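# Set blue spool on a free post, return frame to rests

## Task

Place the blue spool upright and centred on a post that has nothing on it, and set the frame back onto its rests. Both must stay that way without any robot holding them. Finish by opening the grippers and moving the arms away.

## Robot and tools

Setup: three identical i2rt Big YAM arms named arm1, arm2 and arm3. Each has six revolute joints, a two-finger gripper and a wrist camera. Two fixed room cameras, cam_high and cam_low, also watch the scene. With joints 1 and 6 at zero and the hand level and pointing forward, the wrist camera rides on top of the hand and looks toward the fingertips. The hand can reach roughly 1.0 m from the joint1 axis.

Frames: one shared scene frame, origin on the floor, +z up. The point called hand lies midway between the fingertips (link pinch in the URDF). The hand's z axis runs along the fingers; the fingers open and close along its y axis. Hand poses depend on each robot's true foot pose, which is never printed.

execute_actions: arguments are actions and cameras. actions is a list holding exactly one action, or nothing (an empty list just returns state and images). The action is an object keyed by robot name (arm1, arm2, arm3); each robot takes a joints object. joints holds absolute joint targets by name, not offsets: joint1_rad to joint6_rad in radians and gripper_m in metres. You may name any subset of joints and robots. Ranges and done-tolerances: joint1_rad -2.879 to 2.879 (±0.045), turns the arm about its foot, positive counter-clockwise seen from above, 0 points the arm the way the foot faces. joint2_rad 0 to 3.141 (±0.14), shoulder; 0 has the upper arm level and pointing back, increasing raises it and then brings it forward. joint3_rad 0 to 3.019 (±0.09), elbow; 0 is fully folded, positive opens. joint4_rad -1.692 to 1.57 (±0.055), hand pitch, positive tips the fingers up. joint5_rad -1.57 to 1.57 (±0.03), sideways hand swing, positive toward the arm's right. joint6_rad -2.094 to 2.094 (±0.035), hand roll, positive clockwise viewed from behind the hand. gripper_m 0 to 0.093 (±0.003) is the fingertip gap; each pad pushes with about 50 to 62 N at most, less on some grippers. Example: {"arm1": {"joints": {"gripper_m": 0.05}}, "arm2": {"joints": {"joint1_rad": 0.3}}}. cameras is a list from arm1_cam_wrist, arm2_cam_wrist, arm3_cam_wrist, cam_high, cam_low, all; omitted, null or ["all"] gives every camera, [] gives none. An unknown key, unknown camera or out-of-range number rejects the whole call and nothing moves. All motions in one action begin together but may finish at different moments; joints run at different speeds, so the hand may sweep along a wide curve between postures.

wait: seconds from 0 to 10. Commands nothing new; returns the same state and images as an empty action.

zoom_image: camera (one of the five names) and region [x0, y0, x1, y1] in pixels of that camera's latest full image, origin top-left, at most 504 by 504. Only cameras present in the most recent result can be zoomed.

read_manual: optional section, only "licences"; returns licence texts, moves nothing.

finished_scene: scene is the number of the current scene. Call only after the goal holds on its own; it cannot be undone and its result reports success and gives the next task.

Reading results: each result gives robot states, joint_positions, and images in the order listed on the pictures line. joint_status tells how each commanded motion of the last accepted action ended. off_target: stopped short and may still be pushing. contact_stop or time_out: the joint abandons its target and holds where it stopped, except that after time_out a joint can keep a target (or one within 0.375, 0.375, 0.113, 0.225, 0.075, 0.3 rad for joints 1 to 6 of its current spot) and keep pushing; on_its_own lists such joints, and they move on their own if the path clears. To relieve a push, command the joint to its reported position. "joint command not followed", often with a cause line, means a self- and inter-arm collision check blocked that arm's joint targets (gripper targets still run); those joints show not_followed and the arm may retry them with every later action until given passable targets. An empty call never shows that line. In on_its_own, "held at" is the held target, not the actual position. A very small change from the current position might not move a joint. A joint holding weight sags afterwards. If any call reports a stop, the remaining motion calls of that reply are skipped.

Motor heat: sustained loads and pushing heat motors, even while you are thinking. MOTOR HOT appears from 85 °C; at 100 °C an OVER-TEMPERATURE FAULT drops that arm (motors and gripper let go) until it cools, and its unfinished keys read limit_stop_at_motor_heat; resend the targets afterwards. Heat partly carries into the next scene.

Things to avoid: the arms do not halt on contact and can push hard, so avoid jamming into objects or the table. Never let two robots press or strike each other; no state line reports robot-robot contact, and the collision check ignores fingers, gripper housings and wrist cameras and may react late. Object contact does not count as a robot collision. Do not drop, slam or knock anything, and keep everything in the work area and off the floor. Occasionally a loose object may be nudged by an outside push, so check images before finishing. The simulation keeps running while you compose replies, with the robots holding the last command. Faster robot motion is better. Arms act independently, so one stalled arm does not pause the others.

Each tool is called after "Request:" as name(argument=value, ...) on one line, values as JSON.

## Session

Request:
execute_actions(actions=[])

Scene clock: 0.00 s.
Motor temperatures (°C, as the motors report them): arm1=[25 37 41 27 27 27] | arm2=[25 30 36 25 26 27] | arm3=[26 32 37 27 27 25]
arm1.joint_positions: joint1_rad=-0.316 joint2_rad=+0.534 joint3_rad=+1.389 joint4_rad=-1.189 joint5_rad=+0.238 joint6_rad=-0.381 gripper_m=+0.095
arm1.joint_status: not commanded
arm1.hand: x=+1.2589 y=+0.1131 z=+1.4272 quat_wxyz=(-0.298, +0.814, -0.058, -0.495) (m; scene frame)
arm2.joint_positions: joint1_rad=+0.403 joint2_rad=+0.557 joint3_rad=+1.386 joint4_rad=-1.459 joint5_rad=+0.225 joint6_rad=-0.034 gripper_m=+0.094
arm2.joint_status: not commanded
arm2.hand: x=-0.5896 y=+1.1198 z=+1.3368 quat_wxyz=(-0.395, -0.298, -0.835, +0.242) (m; scene frame)
arm3.joint_positions: joint1_rad=+0.128 joint2_rad=+0.558 joint3_rad=+1.373 joint4_rad=-1.268 joint5_rad=+0.089 joint6_rad=-0.315 gripper_m=+0.094
arm3.joint_status: not commanded
arm3.hand: x=-0.6357 y=-1.0501 z=+1.3686 quat_wxyz=(-0.490, +0.575, -0.625, -0.197) (m; scene frame)
pictures: arm1_cam_wrist, arm2_cam_wrist, arm3_cam_wrist, cam_high, cam_low
Images, in order (width x height): arm1_cam_wrist 504x504, arm2_cam_wrist 504x504, arm3_cam_wrist 504x504, cam_high 672x504, cam_low 672x504.

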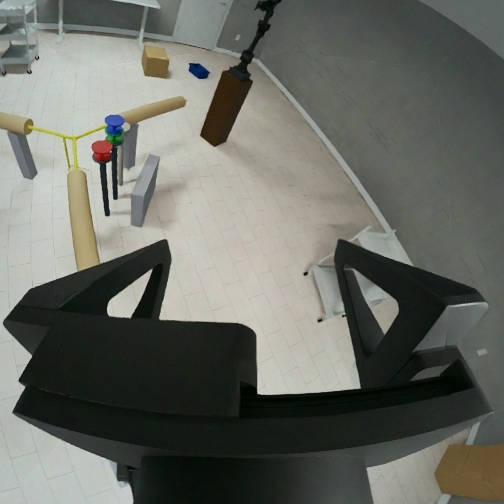

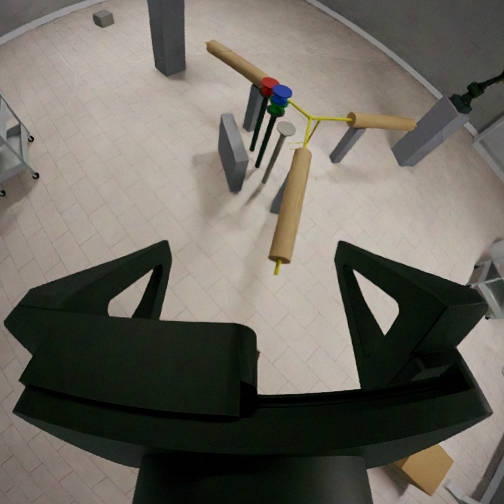

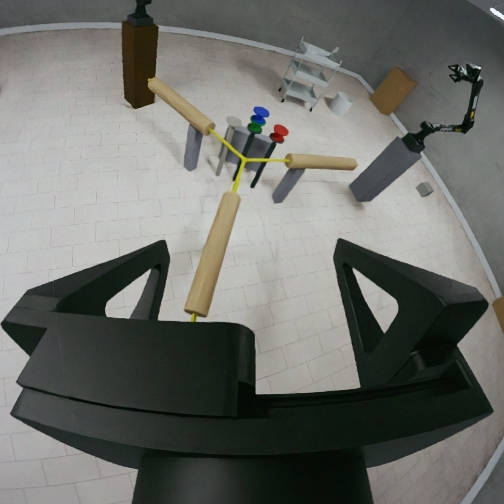

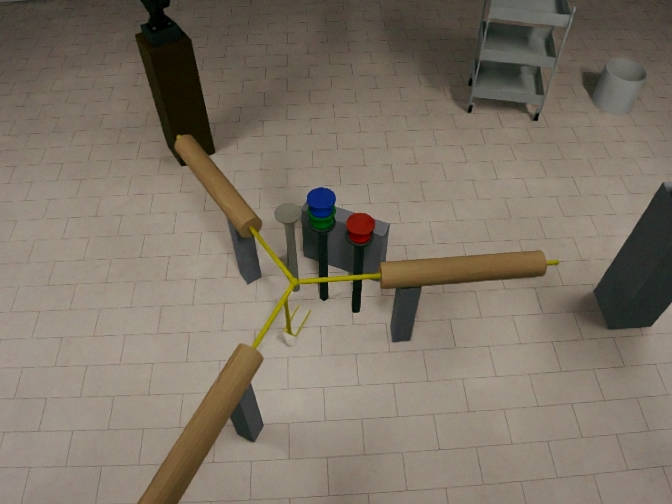

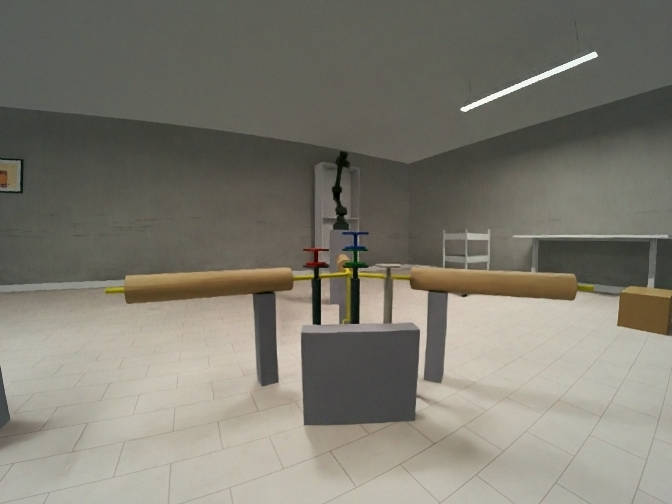

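Request:
zoom_image(camera="cam_high", region=[220, 170, 430, 370])

Request:
zoom_image(camera="cam_low", region=[280, 210, 440, 340])

Request:
zoom_image(camera="arm2_cam_wrist", region=[200, 40, 400, 240])

Region (220, 170, 430, 370) of cam_high's 672x504 image, scaled by 2.400, with more detail than that image has; it fills the top 480 rows of this view, and the rest is white.

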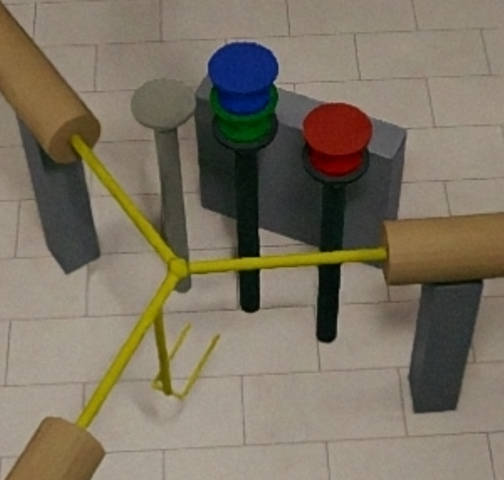

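Region (280, 210, 440, 340) of cam_low's 672x504 image, scaled by 3.150, with more detail than that image has; it fills the top 410 rows of this view, and the rest is white.

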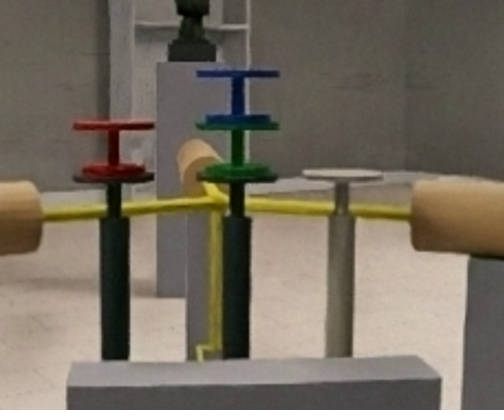

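Region (200, 40, 400, 240) of arm2_cam_wrist's 504x504 image, scaled by 2.520, with more detail than that image has.

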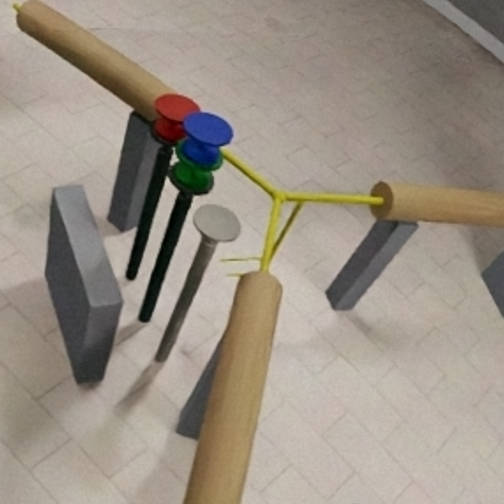

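Request:
execute_actions(actions=[{"arm1": {"joints": {"joint1_rad": 0.158, "joint2_rad": 2.372, "joint3_rad": 1.217, "joint4_rad": -0.382, "joint5_rad": 0.0, "joint6_rad": 0.052, "gripper_m": 0.09}}, "arm2": {"joints": {"joint1_rad": -0.3735, "joint2_rad": 2.286, "joint3_rad": 1.066, "joint4_rad": -0.34, "joint5_rad": 0.0, "joint6_rad": -0.37, "gripper_m": 0.09}}, "arm3": {"joints": {"joint1_rad": -0.012, "joint2_rad": 2.195, "joint3_rad": 0.5615, "joint4_rad": 0.08, "joint5_rad": 0.0, "joint6_rad": -0.005, "gripper_m": 0.09}}}])

Scene clock: 37.07 s.
Motor temperatures (°C, as the motors report them): arm1=[25 37 46 27 27 27] | arm2=[25 29 40 25 26 27] | arm3=[26 31 41 27 27 25]
arm1.joint_positions: joint1_rad=+0.161 joint2_rad=+2.379 joint3_rad=+1.212 joint4_rad=-0.396 joint5_rad=+0.001 joint6_rad=+0.044 gripper_m=+0.090
arm1.joint_status: all done
arm1.hand: x=+0.9633 y=-0.0579 z=+0.5774 quat_wxyz=(+0.001, +0.999, +0.037, +0.004) (m; scene frame)
arm2.joint_positions: joint1_rad=-0.381 joint2_rad=+2.292 joint3_rad=+1.059 joint4_rad=-0.350 joint5_rad=+0.001 joint6_rad=-0.361 gripper_m=+0.090
arm2.joint_status: all done
arm2.hand: x=-0.6488 y=+0.8142 z=+0.5760 quat_wxyz=(+0.004, -0.494, -0.869, +0.000) (m; scene frame)
arm3.joint_positions: joint1_rad=-0.006 joint2_rad=+2.192 joint3_rad=+0.564 joint4_rad=+0.069 joint5_rad=+0.003 joint6_rad=-0.016 gripper_m=+0.090
arm3.joint_status: all done
arm3.hand: x=-0.5957 y=-1.0110 z=+0.5804 quat_wxyz=(-0.003, +0.526, -0.851, +0.002) (m; scene frame)
pictures: arm1_cam_wrist, arm2_cam_wrist, arm3_cam_wrist, cam_high, cam_low
Images, in order (width x height): arm1_cam_wrist 504x504, arm2_cam_wrist 504x504, arm3_cam_wrist 504x504, cam_high 672x504, cam_low 672x504.

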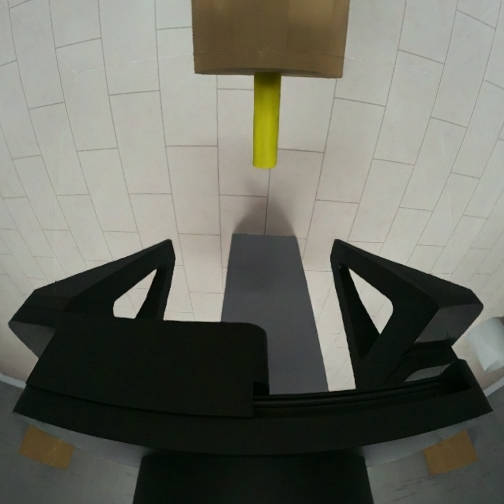

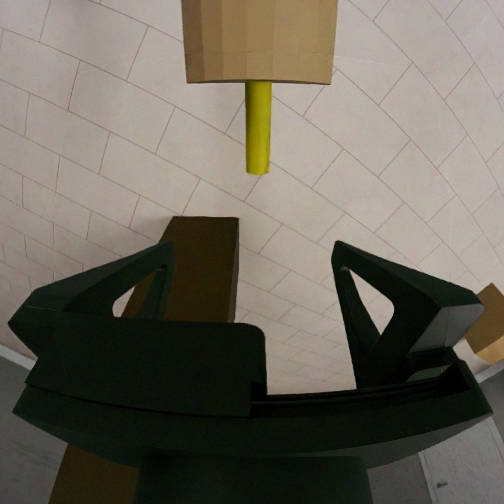

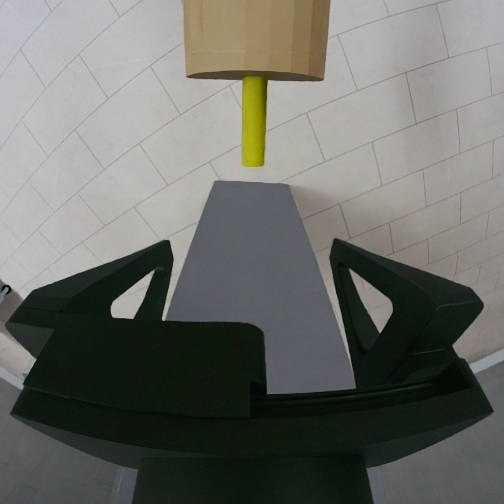

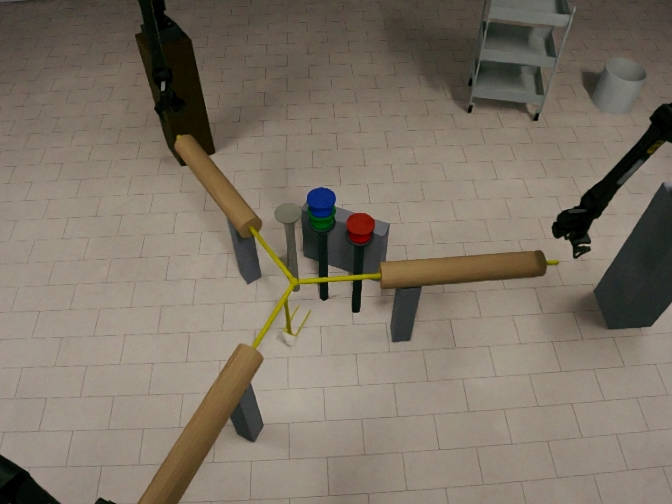

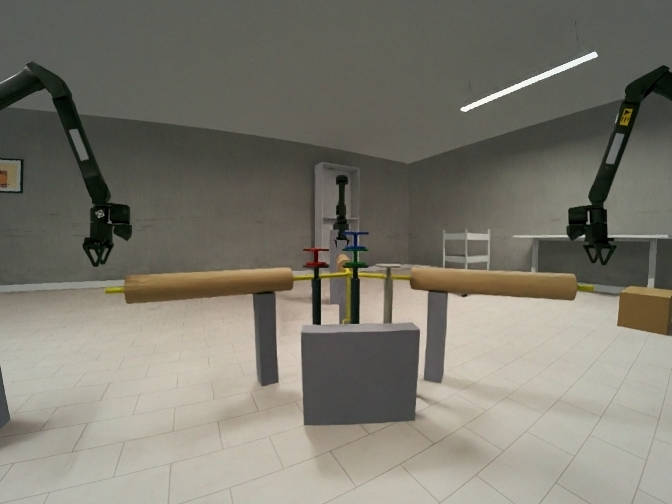

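Request:
execute_actions(actions=[])

Scene clock: 58.00 s.
Motor temperatures (°C, as the motors report them): arm1=[25 40 43 27 27 27] | arm2=[25 31 37 25 26 27] | arm3=[26 32 38 27 27 25]
arm1.joint_positions: joint1_rad=+0.161 joint2_rad=+2.379 joint3_rad=+1.212 joint4_rad=-0.396 joint5_rad=+0.001 joint6_rad=+0.044 gripper_m=+0.090
arm1.joint_status: all done
arm1.hand: x=+0.9633 y=-0.0579 z=+0.5774 quat_wxyz=(+0.001, +0.999, +0.037, +0.004) (m; scene frame)
arm2.joint_positions: joint1_rad=-0.381 joint2_rad=+2.292 joint3_rad=+1.059 joint4_rad=-0.350 joint5_rad=+0.001 joint6_rad=-0.361 gripper_m=+0.090
arm2.joint_status: all done
arm2.hand: x=-0.6488 y=+0.8142 z=+0.5760 quat_wxyz=(+0.004, -0.494, -0.869, +0.000) (m; scene frame)
arm3.joint_positions: joint1_rad=-0.006 joint2_rad=+2.192 joint3_rad=+0.564 joint4_rad=+0.069 joint5_rad=+0.003 joint6_rad=-0.016 gripper_m=+0.090
arm3.joint_status: all done
arm3.hand: x=-0.5957 y=-1.0110 z=+0.5804 quat_wxyz=(-0.003, +0.526, -0.851, +0.002) (m; scene frame)
pictures: arm1_cam_wrist, arm2_cam_wrist, arm3_cam_wrist, cam_high, cam_low
Images, in order (width x height): arm1_cam_wrist 504x504, arm2_cam_wrist 504x504, arm3_cam_wrist 504x504, cam_high 672x504, cam_low 672x504.

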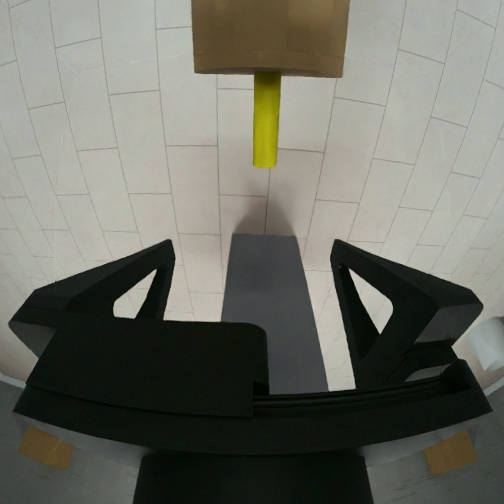

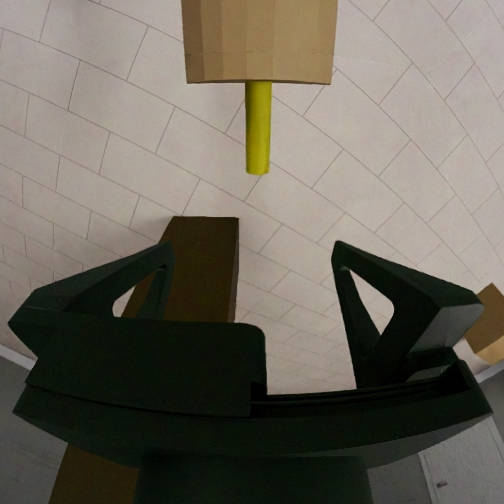

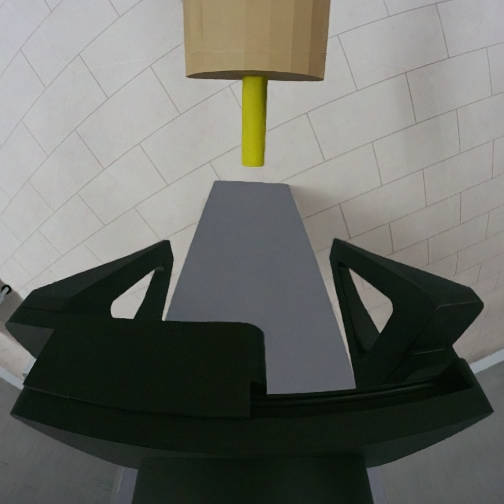

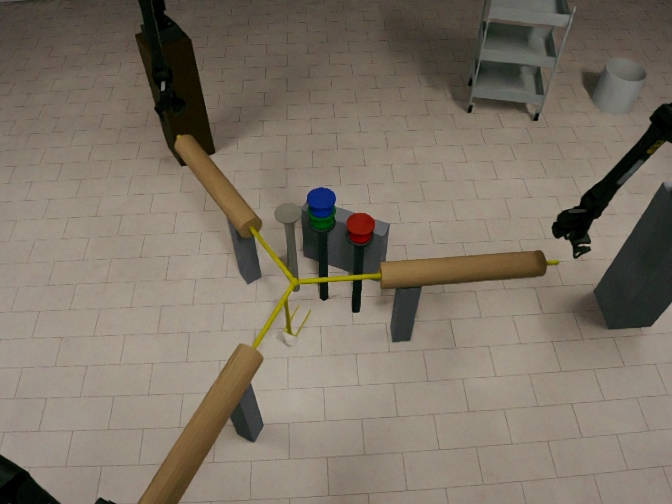

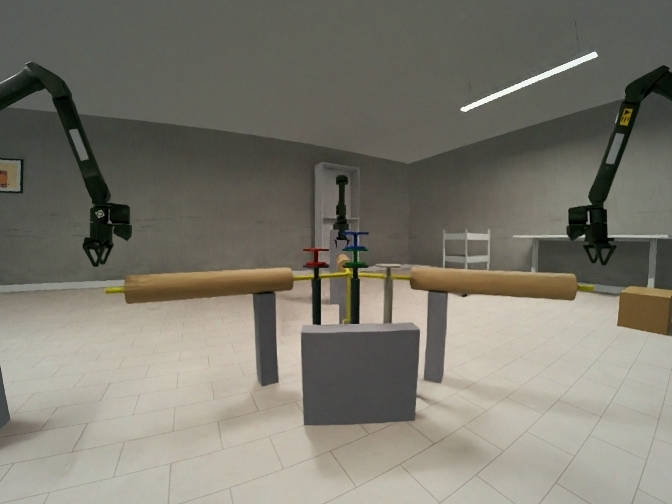

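Request:
execute_actions(actions=[{"arm1":{"joints":{"joint1_rad":0.140,"joint2_rad":2.665,"joint3_rad":1.385,"joint4_rad":-0.275,"joint6_rad":0.023}},"arm2":{"joints":{"joint1_rad":-0.383,"joint2_rad":2.59,"joint3_rad":1.22,"joint4_rad":-0.21,"joint6_rad":-0.363}},"arm3":{"joints":{"joint1_rad":-0.008,"joint2_rad":2.541,"joint3_rad":0.69,"joint4_rad":0.25,"joint6_rad":-0.017}}}], cameras=["arm1_cam_wrist","arm2_cam_wrist","arm3_cam_wrist"])

Scene clock: 134.70 s.
Motor temperatures (°C, as the motors report them): arm1=[25 42 41 27 27 27] | arm2=[25 32 36 25 26 27] | arm3=[26 32 35 27 27 25]
arm1.joint_positions: joint1_rad=+0.144 joint2_rad=+2.682 joint3_rad=+1.378 joint4_rad=-0.280 joint5_rad=+0.001 joint6_rad=+0.031 gripper_m=+0.090
arm1.joint_status: all done
arm1.hand: x=+0.9701 y=-0.0494 z=+0.4548 quat_wxyz=(+0.000, +0.999, +0.035, +0.015) (m; scene frame)
arm2.joint_positions: joint1_rad=-0.381 joint2_rad=+2.600 joint3_rad=+1.210 joint4_rad=-0.211 joint5_rad=+0.001 joint6_rad=-0.361 gripper_m=+0.090
arm2.joint_status: all done
arm2.hand: x=-0.6500 y=+0.8169 z=+0.4582 quat_wxyz=(+0.010, -0.494, -0.869, -0.006) (m; scene frame)
arm3.joint_positions: joint1_rad=-0.006 joint2_rad=+2.546 joint3_rad=+0.694 joint4_rad=+0.243 joint5_rad=+0.003 joint6_rad=-0.016 gripper_m=+0.090
arm3.joint_status: all done
arm3.hand: x=-0.6055 y=-1.0307 z=+0.4828 quat_wxyz=(+0.019, +0.525, -0.850, +0.015) (m; scene frame)
pictures: arm1_cam_wrist, arm2_cam_wrist, arm3_cam_wrist
Images, in order (width x height): arm1_cam_wrist 504x504, arm2_cam_wrist 504x504, arm3_cam_wrist 504x504.

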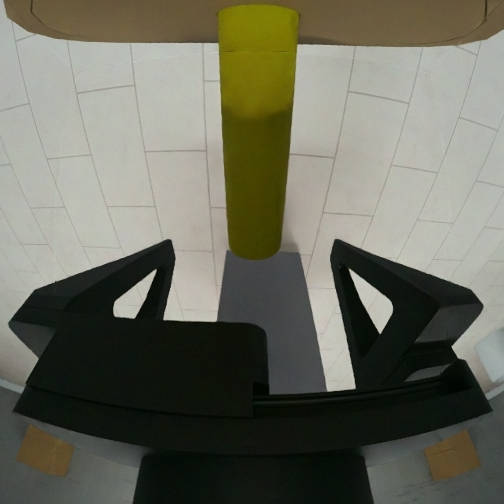

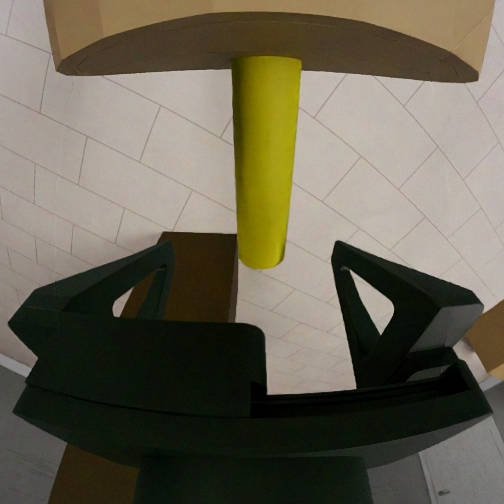

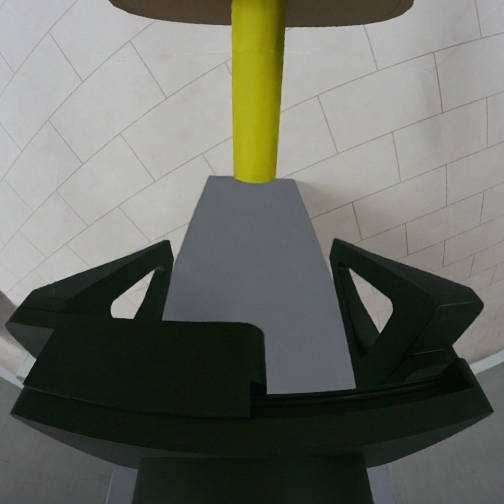

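Request:
execute_actions(actions=[], cameras=["cam_low","cam_high"])

Request:
zoom_image(camera="cam_low", region=[40, 200, 200, 320])

Request:
zoom_image(camera="cam_low", region=[500, 200, 660, 320])

Scene clock: 175.40 s.
Motor temperatures (°C, as the motors report them): arm1=[25 44 40 27 27 27] | arm2=[25 33 35 25 26 27] | arm3=[26 32 35 27 27 25]
arm1.joint_positions: joint1_rad=+0.144 joint2_rad=+2.682 joint3_rad=+1.378 joint4_rad=-0.280 joint5_rad=+0.001 joint6_rad=+0.031 gripper_m=+0.090
arm1.joint_status: all done
arm1.hand: x=+0.9701 y=-0.0494 z=+0.4548 quat_wxyz=(+0.000, +0.999, +0.035, +0.015) (m; scene frame)
arm2.joint_positions: joint1_rad=-0.381 joint2_rad=+2.600 joint3_rad=+1.210 joint4_rad=-0.211 joint5_rad=+0.001 joint6_rad=-0.361 gripper_m=+0.090
arm2.joint_status: all done
arm2.hand: x=-0.6500 y=+0.8169 z=+0.4582 quat_wxyz=(+0.010, -0.494, -0.869, -0.006) (m; scene frame)
arm3.joint_positions: joint1_rad=-0.006 joint2_rad=+2.546 joint3_rad=+0.694 joint4_rad=+0.243 joint5_rad=+0.003 joint6_rad=-0.016 gripper_m=+0.090
arm3.joint_status: all done
arm3.hand: x=-0.6055 y=-1.0307 z=+0.4828 quat_wxyz=(+0.019, +0.525, -0.850, +0.015) (m; scene frame)
pictures: cam_high, cam_low
Images, in order (width x height): cam_high 672x504, cam_low 672x504.

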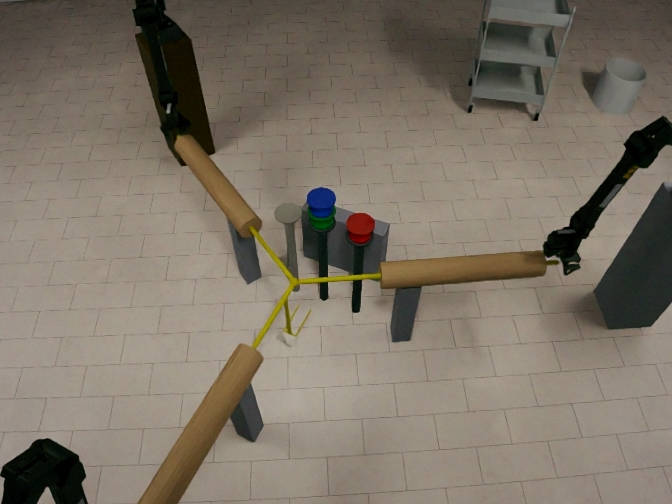

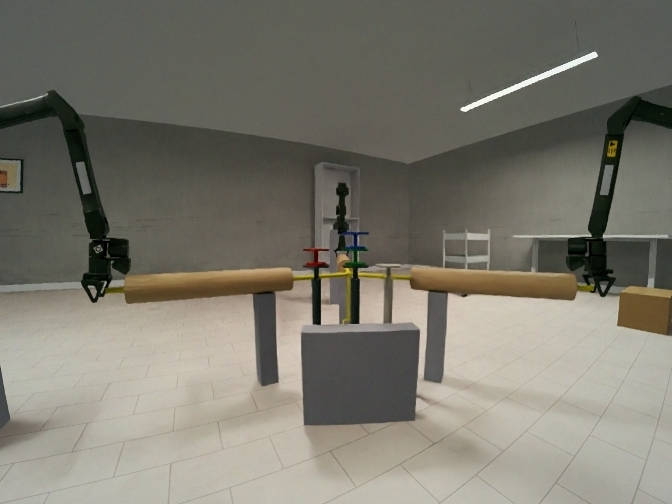

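Region (40, 200, 200, 320) of cam_low's 672x504 image, scaled by 3.150, with more detail than that image has; it fills the top 378 rows of this view, and the rest is white.

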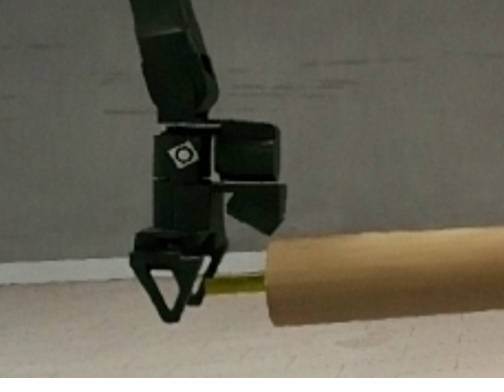

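Region (500, 200, 660, 320) of cam_low's 672x504 image, scaled by 3.150, with more detail than that image has; it fills the top 378 rows of this view, and the rest is white.

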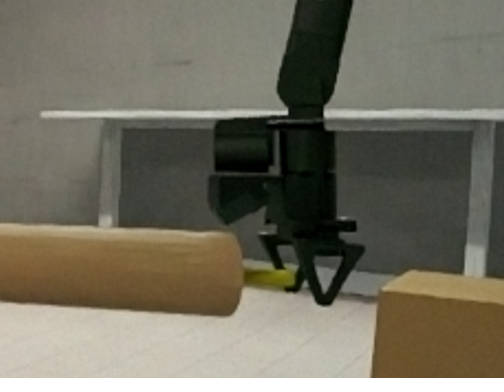

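Request:
execute_actions(actions=[{"arm1":{"joints":{"joint1_rad":0.135,"joint2_rad":2.655,"joint3_rad":1.497,"joint4_rad":-0.362,"joint6_rad":0.016}},"arm2":{"joints":{"joint1_rad":-0.356,"joint2_rad":2.585,"joint3_rad":1.318,"joint4_rad":-0.288,"joint6_rad":-0.336}},"arm3":{"joints":{"joint2_rad":2.538,"joint3_rad":0.845,"joint4_rad":0.138}}}], cameras=["arm1_cam_wrist","arm2_cam_wrist","arm3_cam_wrist","cam_low"])

Scene clock: 191.43 s.
Motor temperatures (°C, as the motors report them): arm1=[25 44 40 27 27 27] | arm2=[25 33 34 25 26 27] | arm3=[26 32 34 27 27 25]
arm1.joint_positions: joint1_rad=+0.143 joint2_rad=+2.661 joint3_rad=+1.484 joint4_rad=-0.349 joint5_rad=+0.001 joint6_rad=+0.024 gripper_m=+0.090
arm1.joint_status: all done
arm1.hand: x=+0.9122 y=-0.0547 z=+0.4775 quat_wxyz=(+0.002, +0.999, +0.038, -0.014) (m; scene frame)
arm2.joint_positions: joint1_rad=-0.360 joint2_rad=+2.588 joint3_rad=+1.313 joint4_rad=-0.279 joint5_rad=+0.001 joint6_rad=-0.345 gripper_m=+0.090
arm2.joint_status: all done
arm2.hand: x=-0.6304 y=+0.7666 z=+0.4733 quat_wxyz=(-0.006, -0.492, -0.870, +0.012) (m; scene frame)
arm3.joint_positions: joint1_rad=-0.006 joint2_rad=+2.535 joint3_rad=+0.848 joint4_rad=+0.148 joint5_rad=+0.003 joint6_rad=-0.016 gripper_m=+0.090
arm3.joint_status: all done
arm3.hand: x=-0.5698 y=-0.9620 z=+0.4736 quat_wxyz=(-0.012, +0.526, -0.851, -0.003) (m; scene frame)
pictures: arm1_cam_wrist, arm2_cam_wrist, arm3_cam_wrist, cam_low
Images, in order (width x height): arm1_cam_wrist 504x504, arm2_cam_wrist 504x504, arm3_cam_wrist 504x504, cam_low 672x504.

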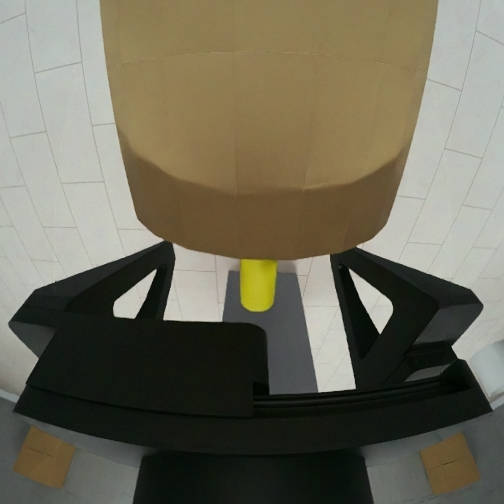

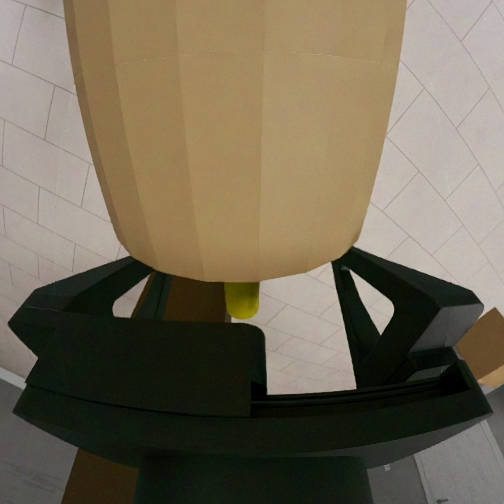

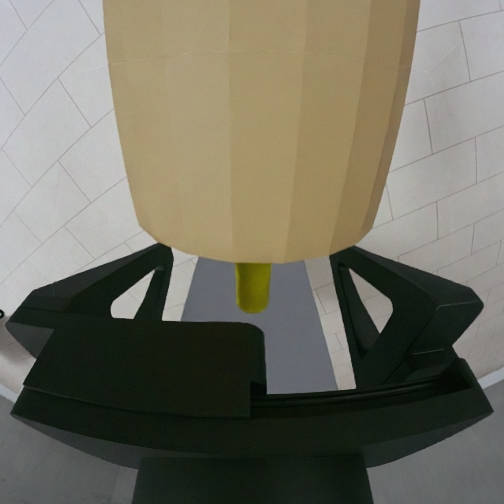

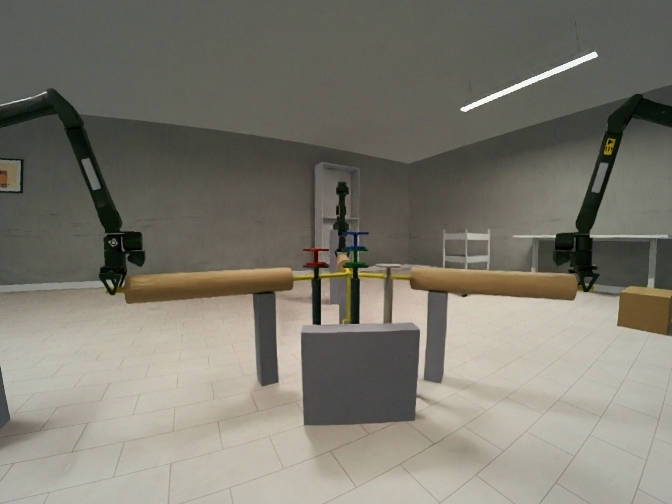

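Request:
execute_actions(actions=[{"arm1":{"joints":{"joint1_rad":0.130,"joint2_rad":2.664,"joint4_rad":-0.379}},"arm2":{"joints":{"joint2_rad":2.589,"joint3_rad":1.292}},"arm3":{"joints":{"joint2_rad":2.542,"joint4_rad":0.121}}}], cameras=["arm1_cam_wrist","arm2_cam_wrist","arm3_cam_wrist"])

Scene clock: 216.00 s.
Motor temperatures (°C, as the motors report them): arm1=[25 45 40 27 27 27] | arm2=[25 33 34 25 26 27] | arm3=[26 33 34 27 27 25]
arm1.joint_positions: joint1_rad=+0.137 joint2_rad=+2.661 joint3_rad=+1.484 joint4_rad=-0.365 joint5_rad=+0.001 joint6_rad=+0.024 gripper_m=+0.090
arm1.joint_status: all done
arm1.hand: x=+0.9160 y=-0.0506 z=+0.4774 quat_wxyz=(+0.002, +0.999, +0.034, -0.006) (m; scene frame)
arm2.joint_positions: joint1_rad=-0.360 joint2_rad=+2.588 joint3_rad=+1.291 joint4_rad=-0.281 joint5_rad=+0.001 joint6_rad=-0.345 gripper_m=+0.090
arm2.joint_status: all done
arm2.hand: x=-0.6332 y=+0.7805 z=+0.4708 quat_wxyz=(+0.002, -0.492, -0.871, +0.003) (m; scene frame)
arm3.joint_positions: joint1_rad=-0.006 joint2_rad=+2.535 joint3_rad=+0.848 joint4_rad=+0.130 joint5_rad=+0.003 joint6_rad=-0.016 gripper_m=+0.090
arm3.joint_status: all done
arm3.hand: x=-0.5718 y=-0.9659 z=+0.4736 quat_wxyz=(-0.004, +0.526, -0.851, +0.001) (m; scene frame)
pictures: arm1_cam_wrist, arm2_cam_wrist, arm3_cam_wrist
Images, in order (width x height): arm1_cam_wrist 504x504, arm2_cam_wrist 504x504, arm3_cam_wrist 504x504.

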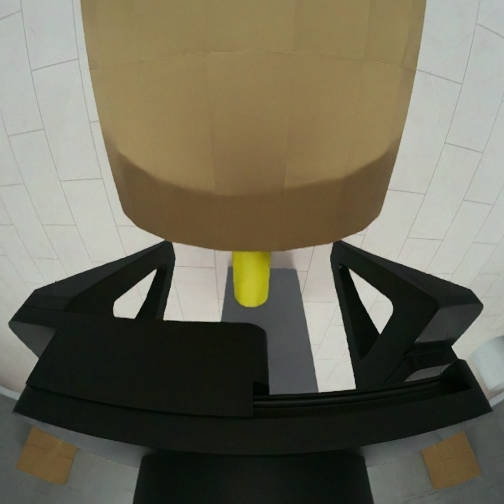

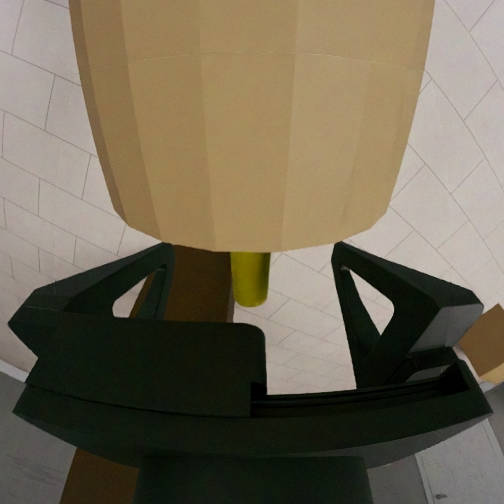

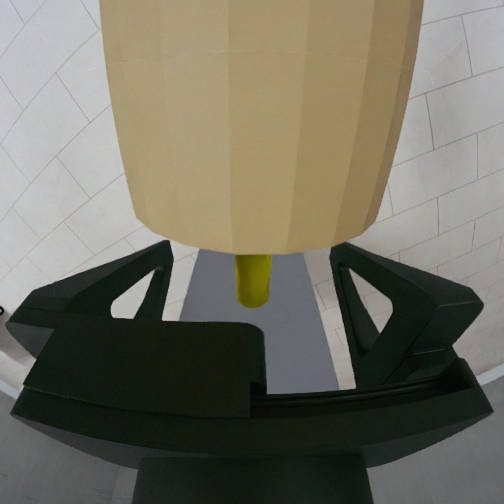

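Request:
execute_actions(actions=[{"arm1":{"joints":{"joint2_rad":2.685,"gripper_m":0.03}},"arm2":{"joints":{"joint2_rad":2.605,"gripper_m":0.03}},"arm3":{"joints":{"joint2_rad":2.556,"gripper_m":0.03}}}], cameras=["cam_low"])

Scene clock: 225.90 s.
Motor temperatures (°C, as the motors report them): arm1=[25 45 40 27 27 27] | arm2=[25 33 34 25 26 27] | arm3=[26 33 34 27 27 25]
arm1.joint_positions: joint1_rad=+0.137 joint2_rad=+2.662 joint3_rad=+1.484 joint4_rad=-0.365 joint5_rad=+0.001 joint6_rad=+0.024 gripper_m=+0.030
arm1.joint_status: all done
arm1.hand: x=+0.9165 y=-0.0505 z=+0.4768 quat_wxyz=(+0.002, +0.999, +0.035, -0.005) (m; scene frame)
arm2.joint_positions: joint1_rad=-0.360 joint2_rad=+2.591 joint3_rad=+1.291 joint4_rad=-0.281 joint5_rad=+0.001 joint6_rad=-0.345 gripper_m=+0.030
arm2.joint_status: all done
arm2.hand: x=-0.6334 y=+0.7819 z=+0.4694 quat_wxyz=(+0.003, -0.492, -0.870, +0.002) (m; scene frame)
arm3.joint_positions: joint1_rad=-0.006 joint2_rad=+2.539 joint3_rad=+0.848 joint4_rad=+0.130 joint5_rad=+0.003 joint6_rad=-0.016 gripper_m=+0.030
arm3.joint_status: all done
arm3.hand: x=-0.5726 y=-0.9675 z=+0.4724 quat_wxyz=(-0.002, +0.526, -0.851, +0.002) (m; scene frame)
pictures: cam_low
Images, in order (width x height): cam_low 672x504.

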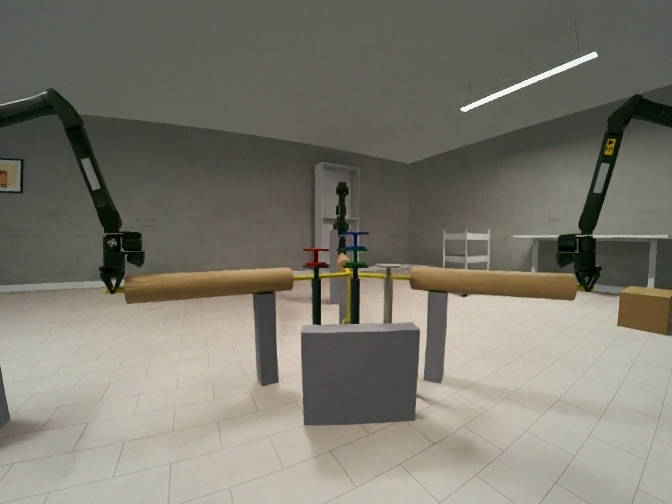

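Request:
zoom_image(camera="cam_low", region=[70, 230, 170, 310])

Request:
zoom_image(camera="cam_low", region=[530, 230, 630, 310])

Region (70, 230, 170, 310) of cam_low's 672x504 image, scaled by 5.040, with more detail than that image has; it fills the top 403 rows of this view, and the rest is white.

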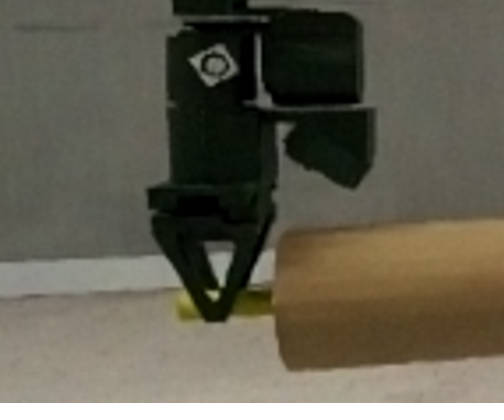

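Region (530, 230, 630, 310) of cam_low's 672x504 image, scaled by 5.040, with more detail than that image has; it fills the top 403 rows of this view, and the rest is white.

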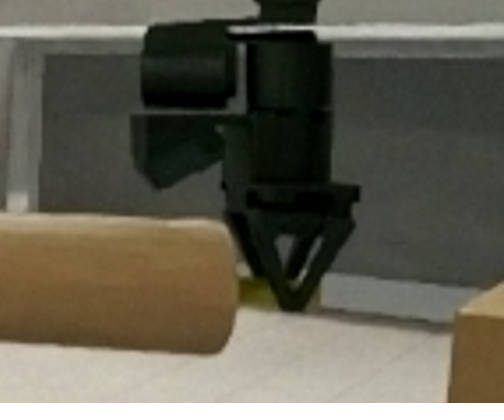

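Request:
execute_actions(actions=[{"arm1":{"joints":{"joint2_rad":2.698}},"arm2":{"joints":{"joint2_rad":2.614}},"arm3":{"joints":{"joint2_rad":2.563}}}], cameras=["arm1_cam_wrist","arm2_cam_wrist","arm3_cam_wrist"])

Scene clock: 243.07 s.
Motor temperatures (°C, as the motors report them): arm1=[25 44 40 27 27 27] | arm2=[25 33 34 25 26 27] | arm3=[26 32 33 27 27 25]
arm1.joint_positions: joint1_rad=+0.137 joint2_rad=+2.681 joint3_rad=+1.484 joint4_rad=-0.365 joint5_rad=+0.001 joint6_rad=+0.024 gripper_m=+0.030
arm1.joint_status: all done
arm1.hand: x=+0.9256 y=-0.0497 z=+0.4675 quat_wxyz=(+0.001, +0.999, +0.035, +0.004) (m; scene frame)
arm2.joint_positions: joint1_rad=-0.360 joint2_rad=+2.601 joint3_rad=+1.291 joint4_rad=-0.281 joint5_rad=+0.001 joint6_rad=-0.345 gripper_m=+0.030
arm2.joint_status: all done
arm2.hand: x=-0.6345 y=+0.7869 z=+0.4645 quat_wxyz=(+0.007, -0.492, -0.870, -0.002) (m; scene frame)
arm3.joint_positions: joint1_rad=-0.006 joint2_rad=+2.547 joint3_rad=+0.848 joint4_rad=+0.130 joint5_rad=+0.003 joint6_rad=-0.016 gripper_m=+0.030
arm3.joint_status: all done
arm3.hand: x=-0.5744 y=-0.9710 z=+0.4699 quat_wxyz=(+0.001, +0.526, -0.851, +0.004) (m; scene frame)
pictures: arm1_cam_wrist, arm2_cam_wrist, arm3_cam_wrist
Images, in order (width x height): arm1_cam_wrist 504x504, arm2_cam_wrist 504x504, arm3_cam_wrist 504x504.

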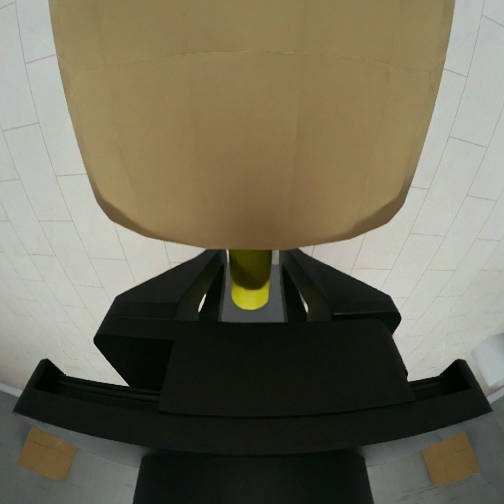

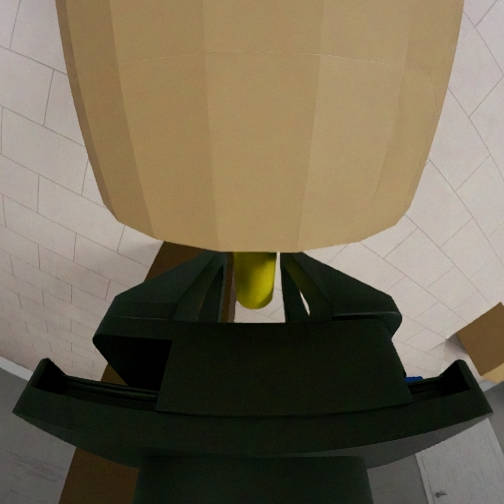

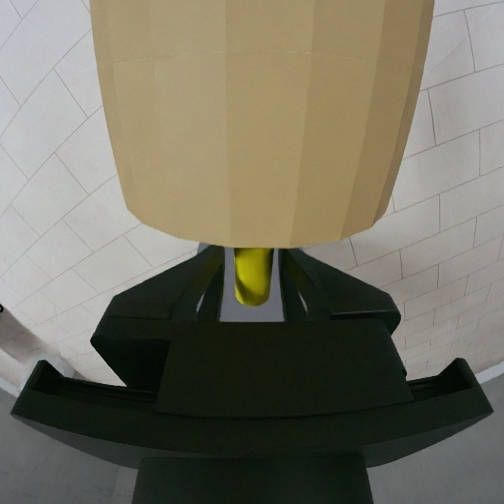

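Request:
execute_actions(actions=[{"arm1":{"joints":{"gripper_m":0.0}},"arm2":{"joints":{"gripper_m":0.0}},"arm3":{"joints":{"gripper_m":0.0}}}], cameras=[])

Request:
execute_actions(actions=[{"arm1":{"joints":{"joint2_rad":2.500,"joint3_rad":1.395,"joint4_rad":-0.415}},"arm2":{"joints":{"joint2_rad":2.424,"joint3_rad":1.210,"joint4_rad":-0.346}},"arm3":{"joints":{"joint2_rad":2.340,"joint3_rad":0.757,"joint4_rad":0.040}}}], cameras=["cam_low"])

Scene clock: 287.03 s.
Motor temperatures (°C, as the motors report them): arm1=[25 44 40 27 27 27] | arm2=[25 33 33 25 26 27] | arm3=[26 32 33 27 27 25]
arm1.joint_positions: joint1_rad=+0.137 joint2_rad=+2.681 joint3_rad=+1.484 joint4_rad=-0.365 joint5_rad=-0.004 joint6_rad=+0.024 gripper_m=+0.019
arm1.joint_status: gripper_m off_target (ended at +0.019, target +0.000)
arm1.hand: x=+0.9257 y=-0.0507 z=+0.4675 quat_wxyz=(+0.004, +0.999, +0.034, +0.004) (m; scene frame)
arm2.joint_positions: joint1_rad=-0.360 joint2_rad=+2.602 joint3_rad=+1.291 joint4_rad=-0.281 joint5_rad=+0.003 joint6_rad=-0.343 gripper_m=+0.018
arm2.joint_status: gripper_m off_target (ended at +0.018, target +0.000)
arm2.hand: x=-0.6348 y=+0.7870 z=+0.4643 quat_wxyz=(+0.008, -0.493, -0.870, -0.002) (m; scene frame)
arm3.joint_positions: joint1_rad=-0.006 joint2_rad=+2.548 joint3_rad=+0.848 joint4_rad=+0.130 joint5_rad=+0.005 joint6_rad=-0.014 gripper_m=+0.019
arm3.joint_status: gripper_m off_target (ended at +0.019, target +0.000)
arm3.hand: x=-0.5740 y=-0.9714 z=+0.4698 quat_wxyz=(+0.001, +0.525, -0.851, +0.006) (m; scene frame)
pictures: none
No camera images: the call's "cameras" was empty. Leave "cameras" out to get every camera's image.

Scene clock: 287.97 s.
Motor temperatures (°C, as the motors report them): arm1=[25 44 39 27 27 27] | arm2=[25 33 33 25 26 27] | arm3=[26 32 33 27 27 25]
arm1.joint_positions: joint1_rad=+0.131 joint2_rad=+2.536 joint3_rad=+1.388 joint4_rad=-0.410 joint5_rad=-0.002 joint6_rad=+0.022 gripper_m=+0.019
arm1.joint_status: all done
arm1.hand: x=+0.9260 y=-0.0469 z=+0.5266 quat_wxyz=(+0.003, +0.999, +0.033, +0.003) (m; scene frame)
arm2.joint_positions: joint1_rad=-0.358 joint2_rad=+2.446 joint3_rad=+1.199 joint4_rad=-0.345 joint5_rad=+0.005 joint6_rad=-0.338 gripper_m=+0.018
arm2.joint_status: all done
arm2.hand: x=-0.6343 y=+0.7901 z=+0.5254 quat_wxyz=(+0.009, -0.494, -0.869, -0.002) (m; scene frame)
arm3.joint_positions: joint1_rad=-0.006 joint2_rad=+2.355 joint3_rad=+0.755 joint4_rad=+0.042 joint5_rad=+0.002 joint6_rad=-0.014 gripper_m=+0.019
arm3.joint_status: all done
arm3.hand: x=-0.5725 y=-0.9668 z=+0.5312 quat_wxyz=(-0.003, +0.525, -0.851, +0.002) (m; scene frame)
pictures: cam_low
Images, in order (width x height): cam_low 672x504.

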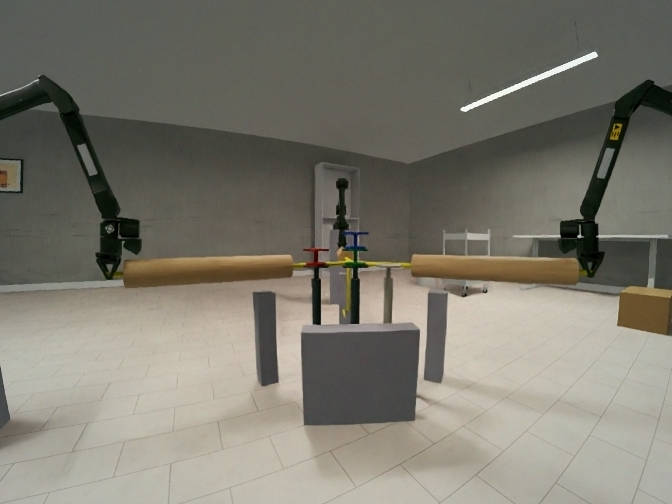

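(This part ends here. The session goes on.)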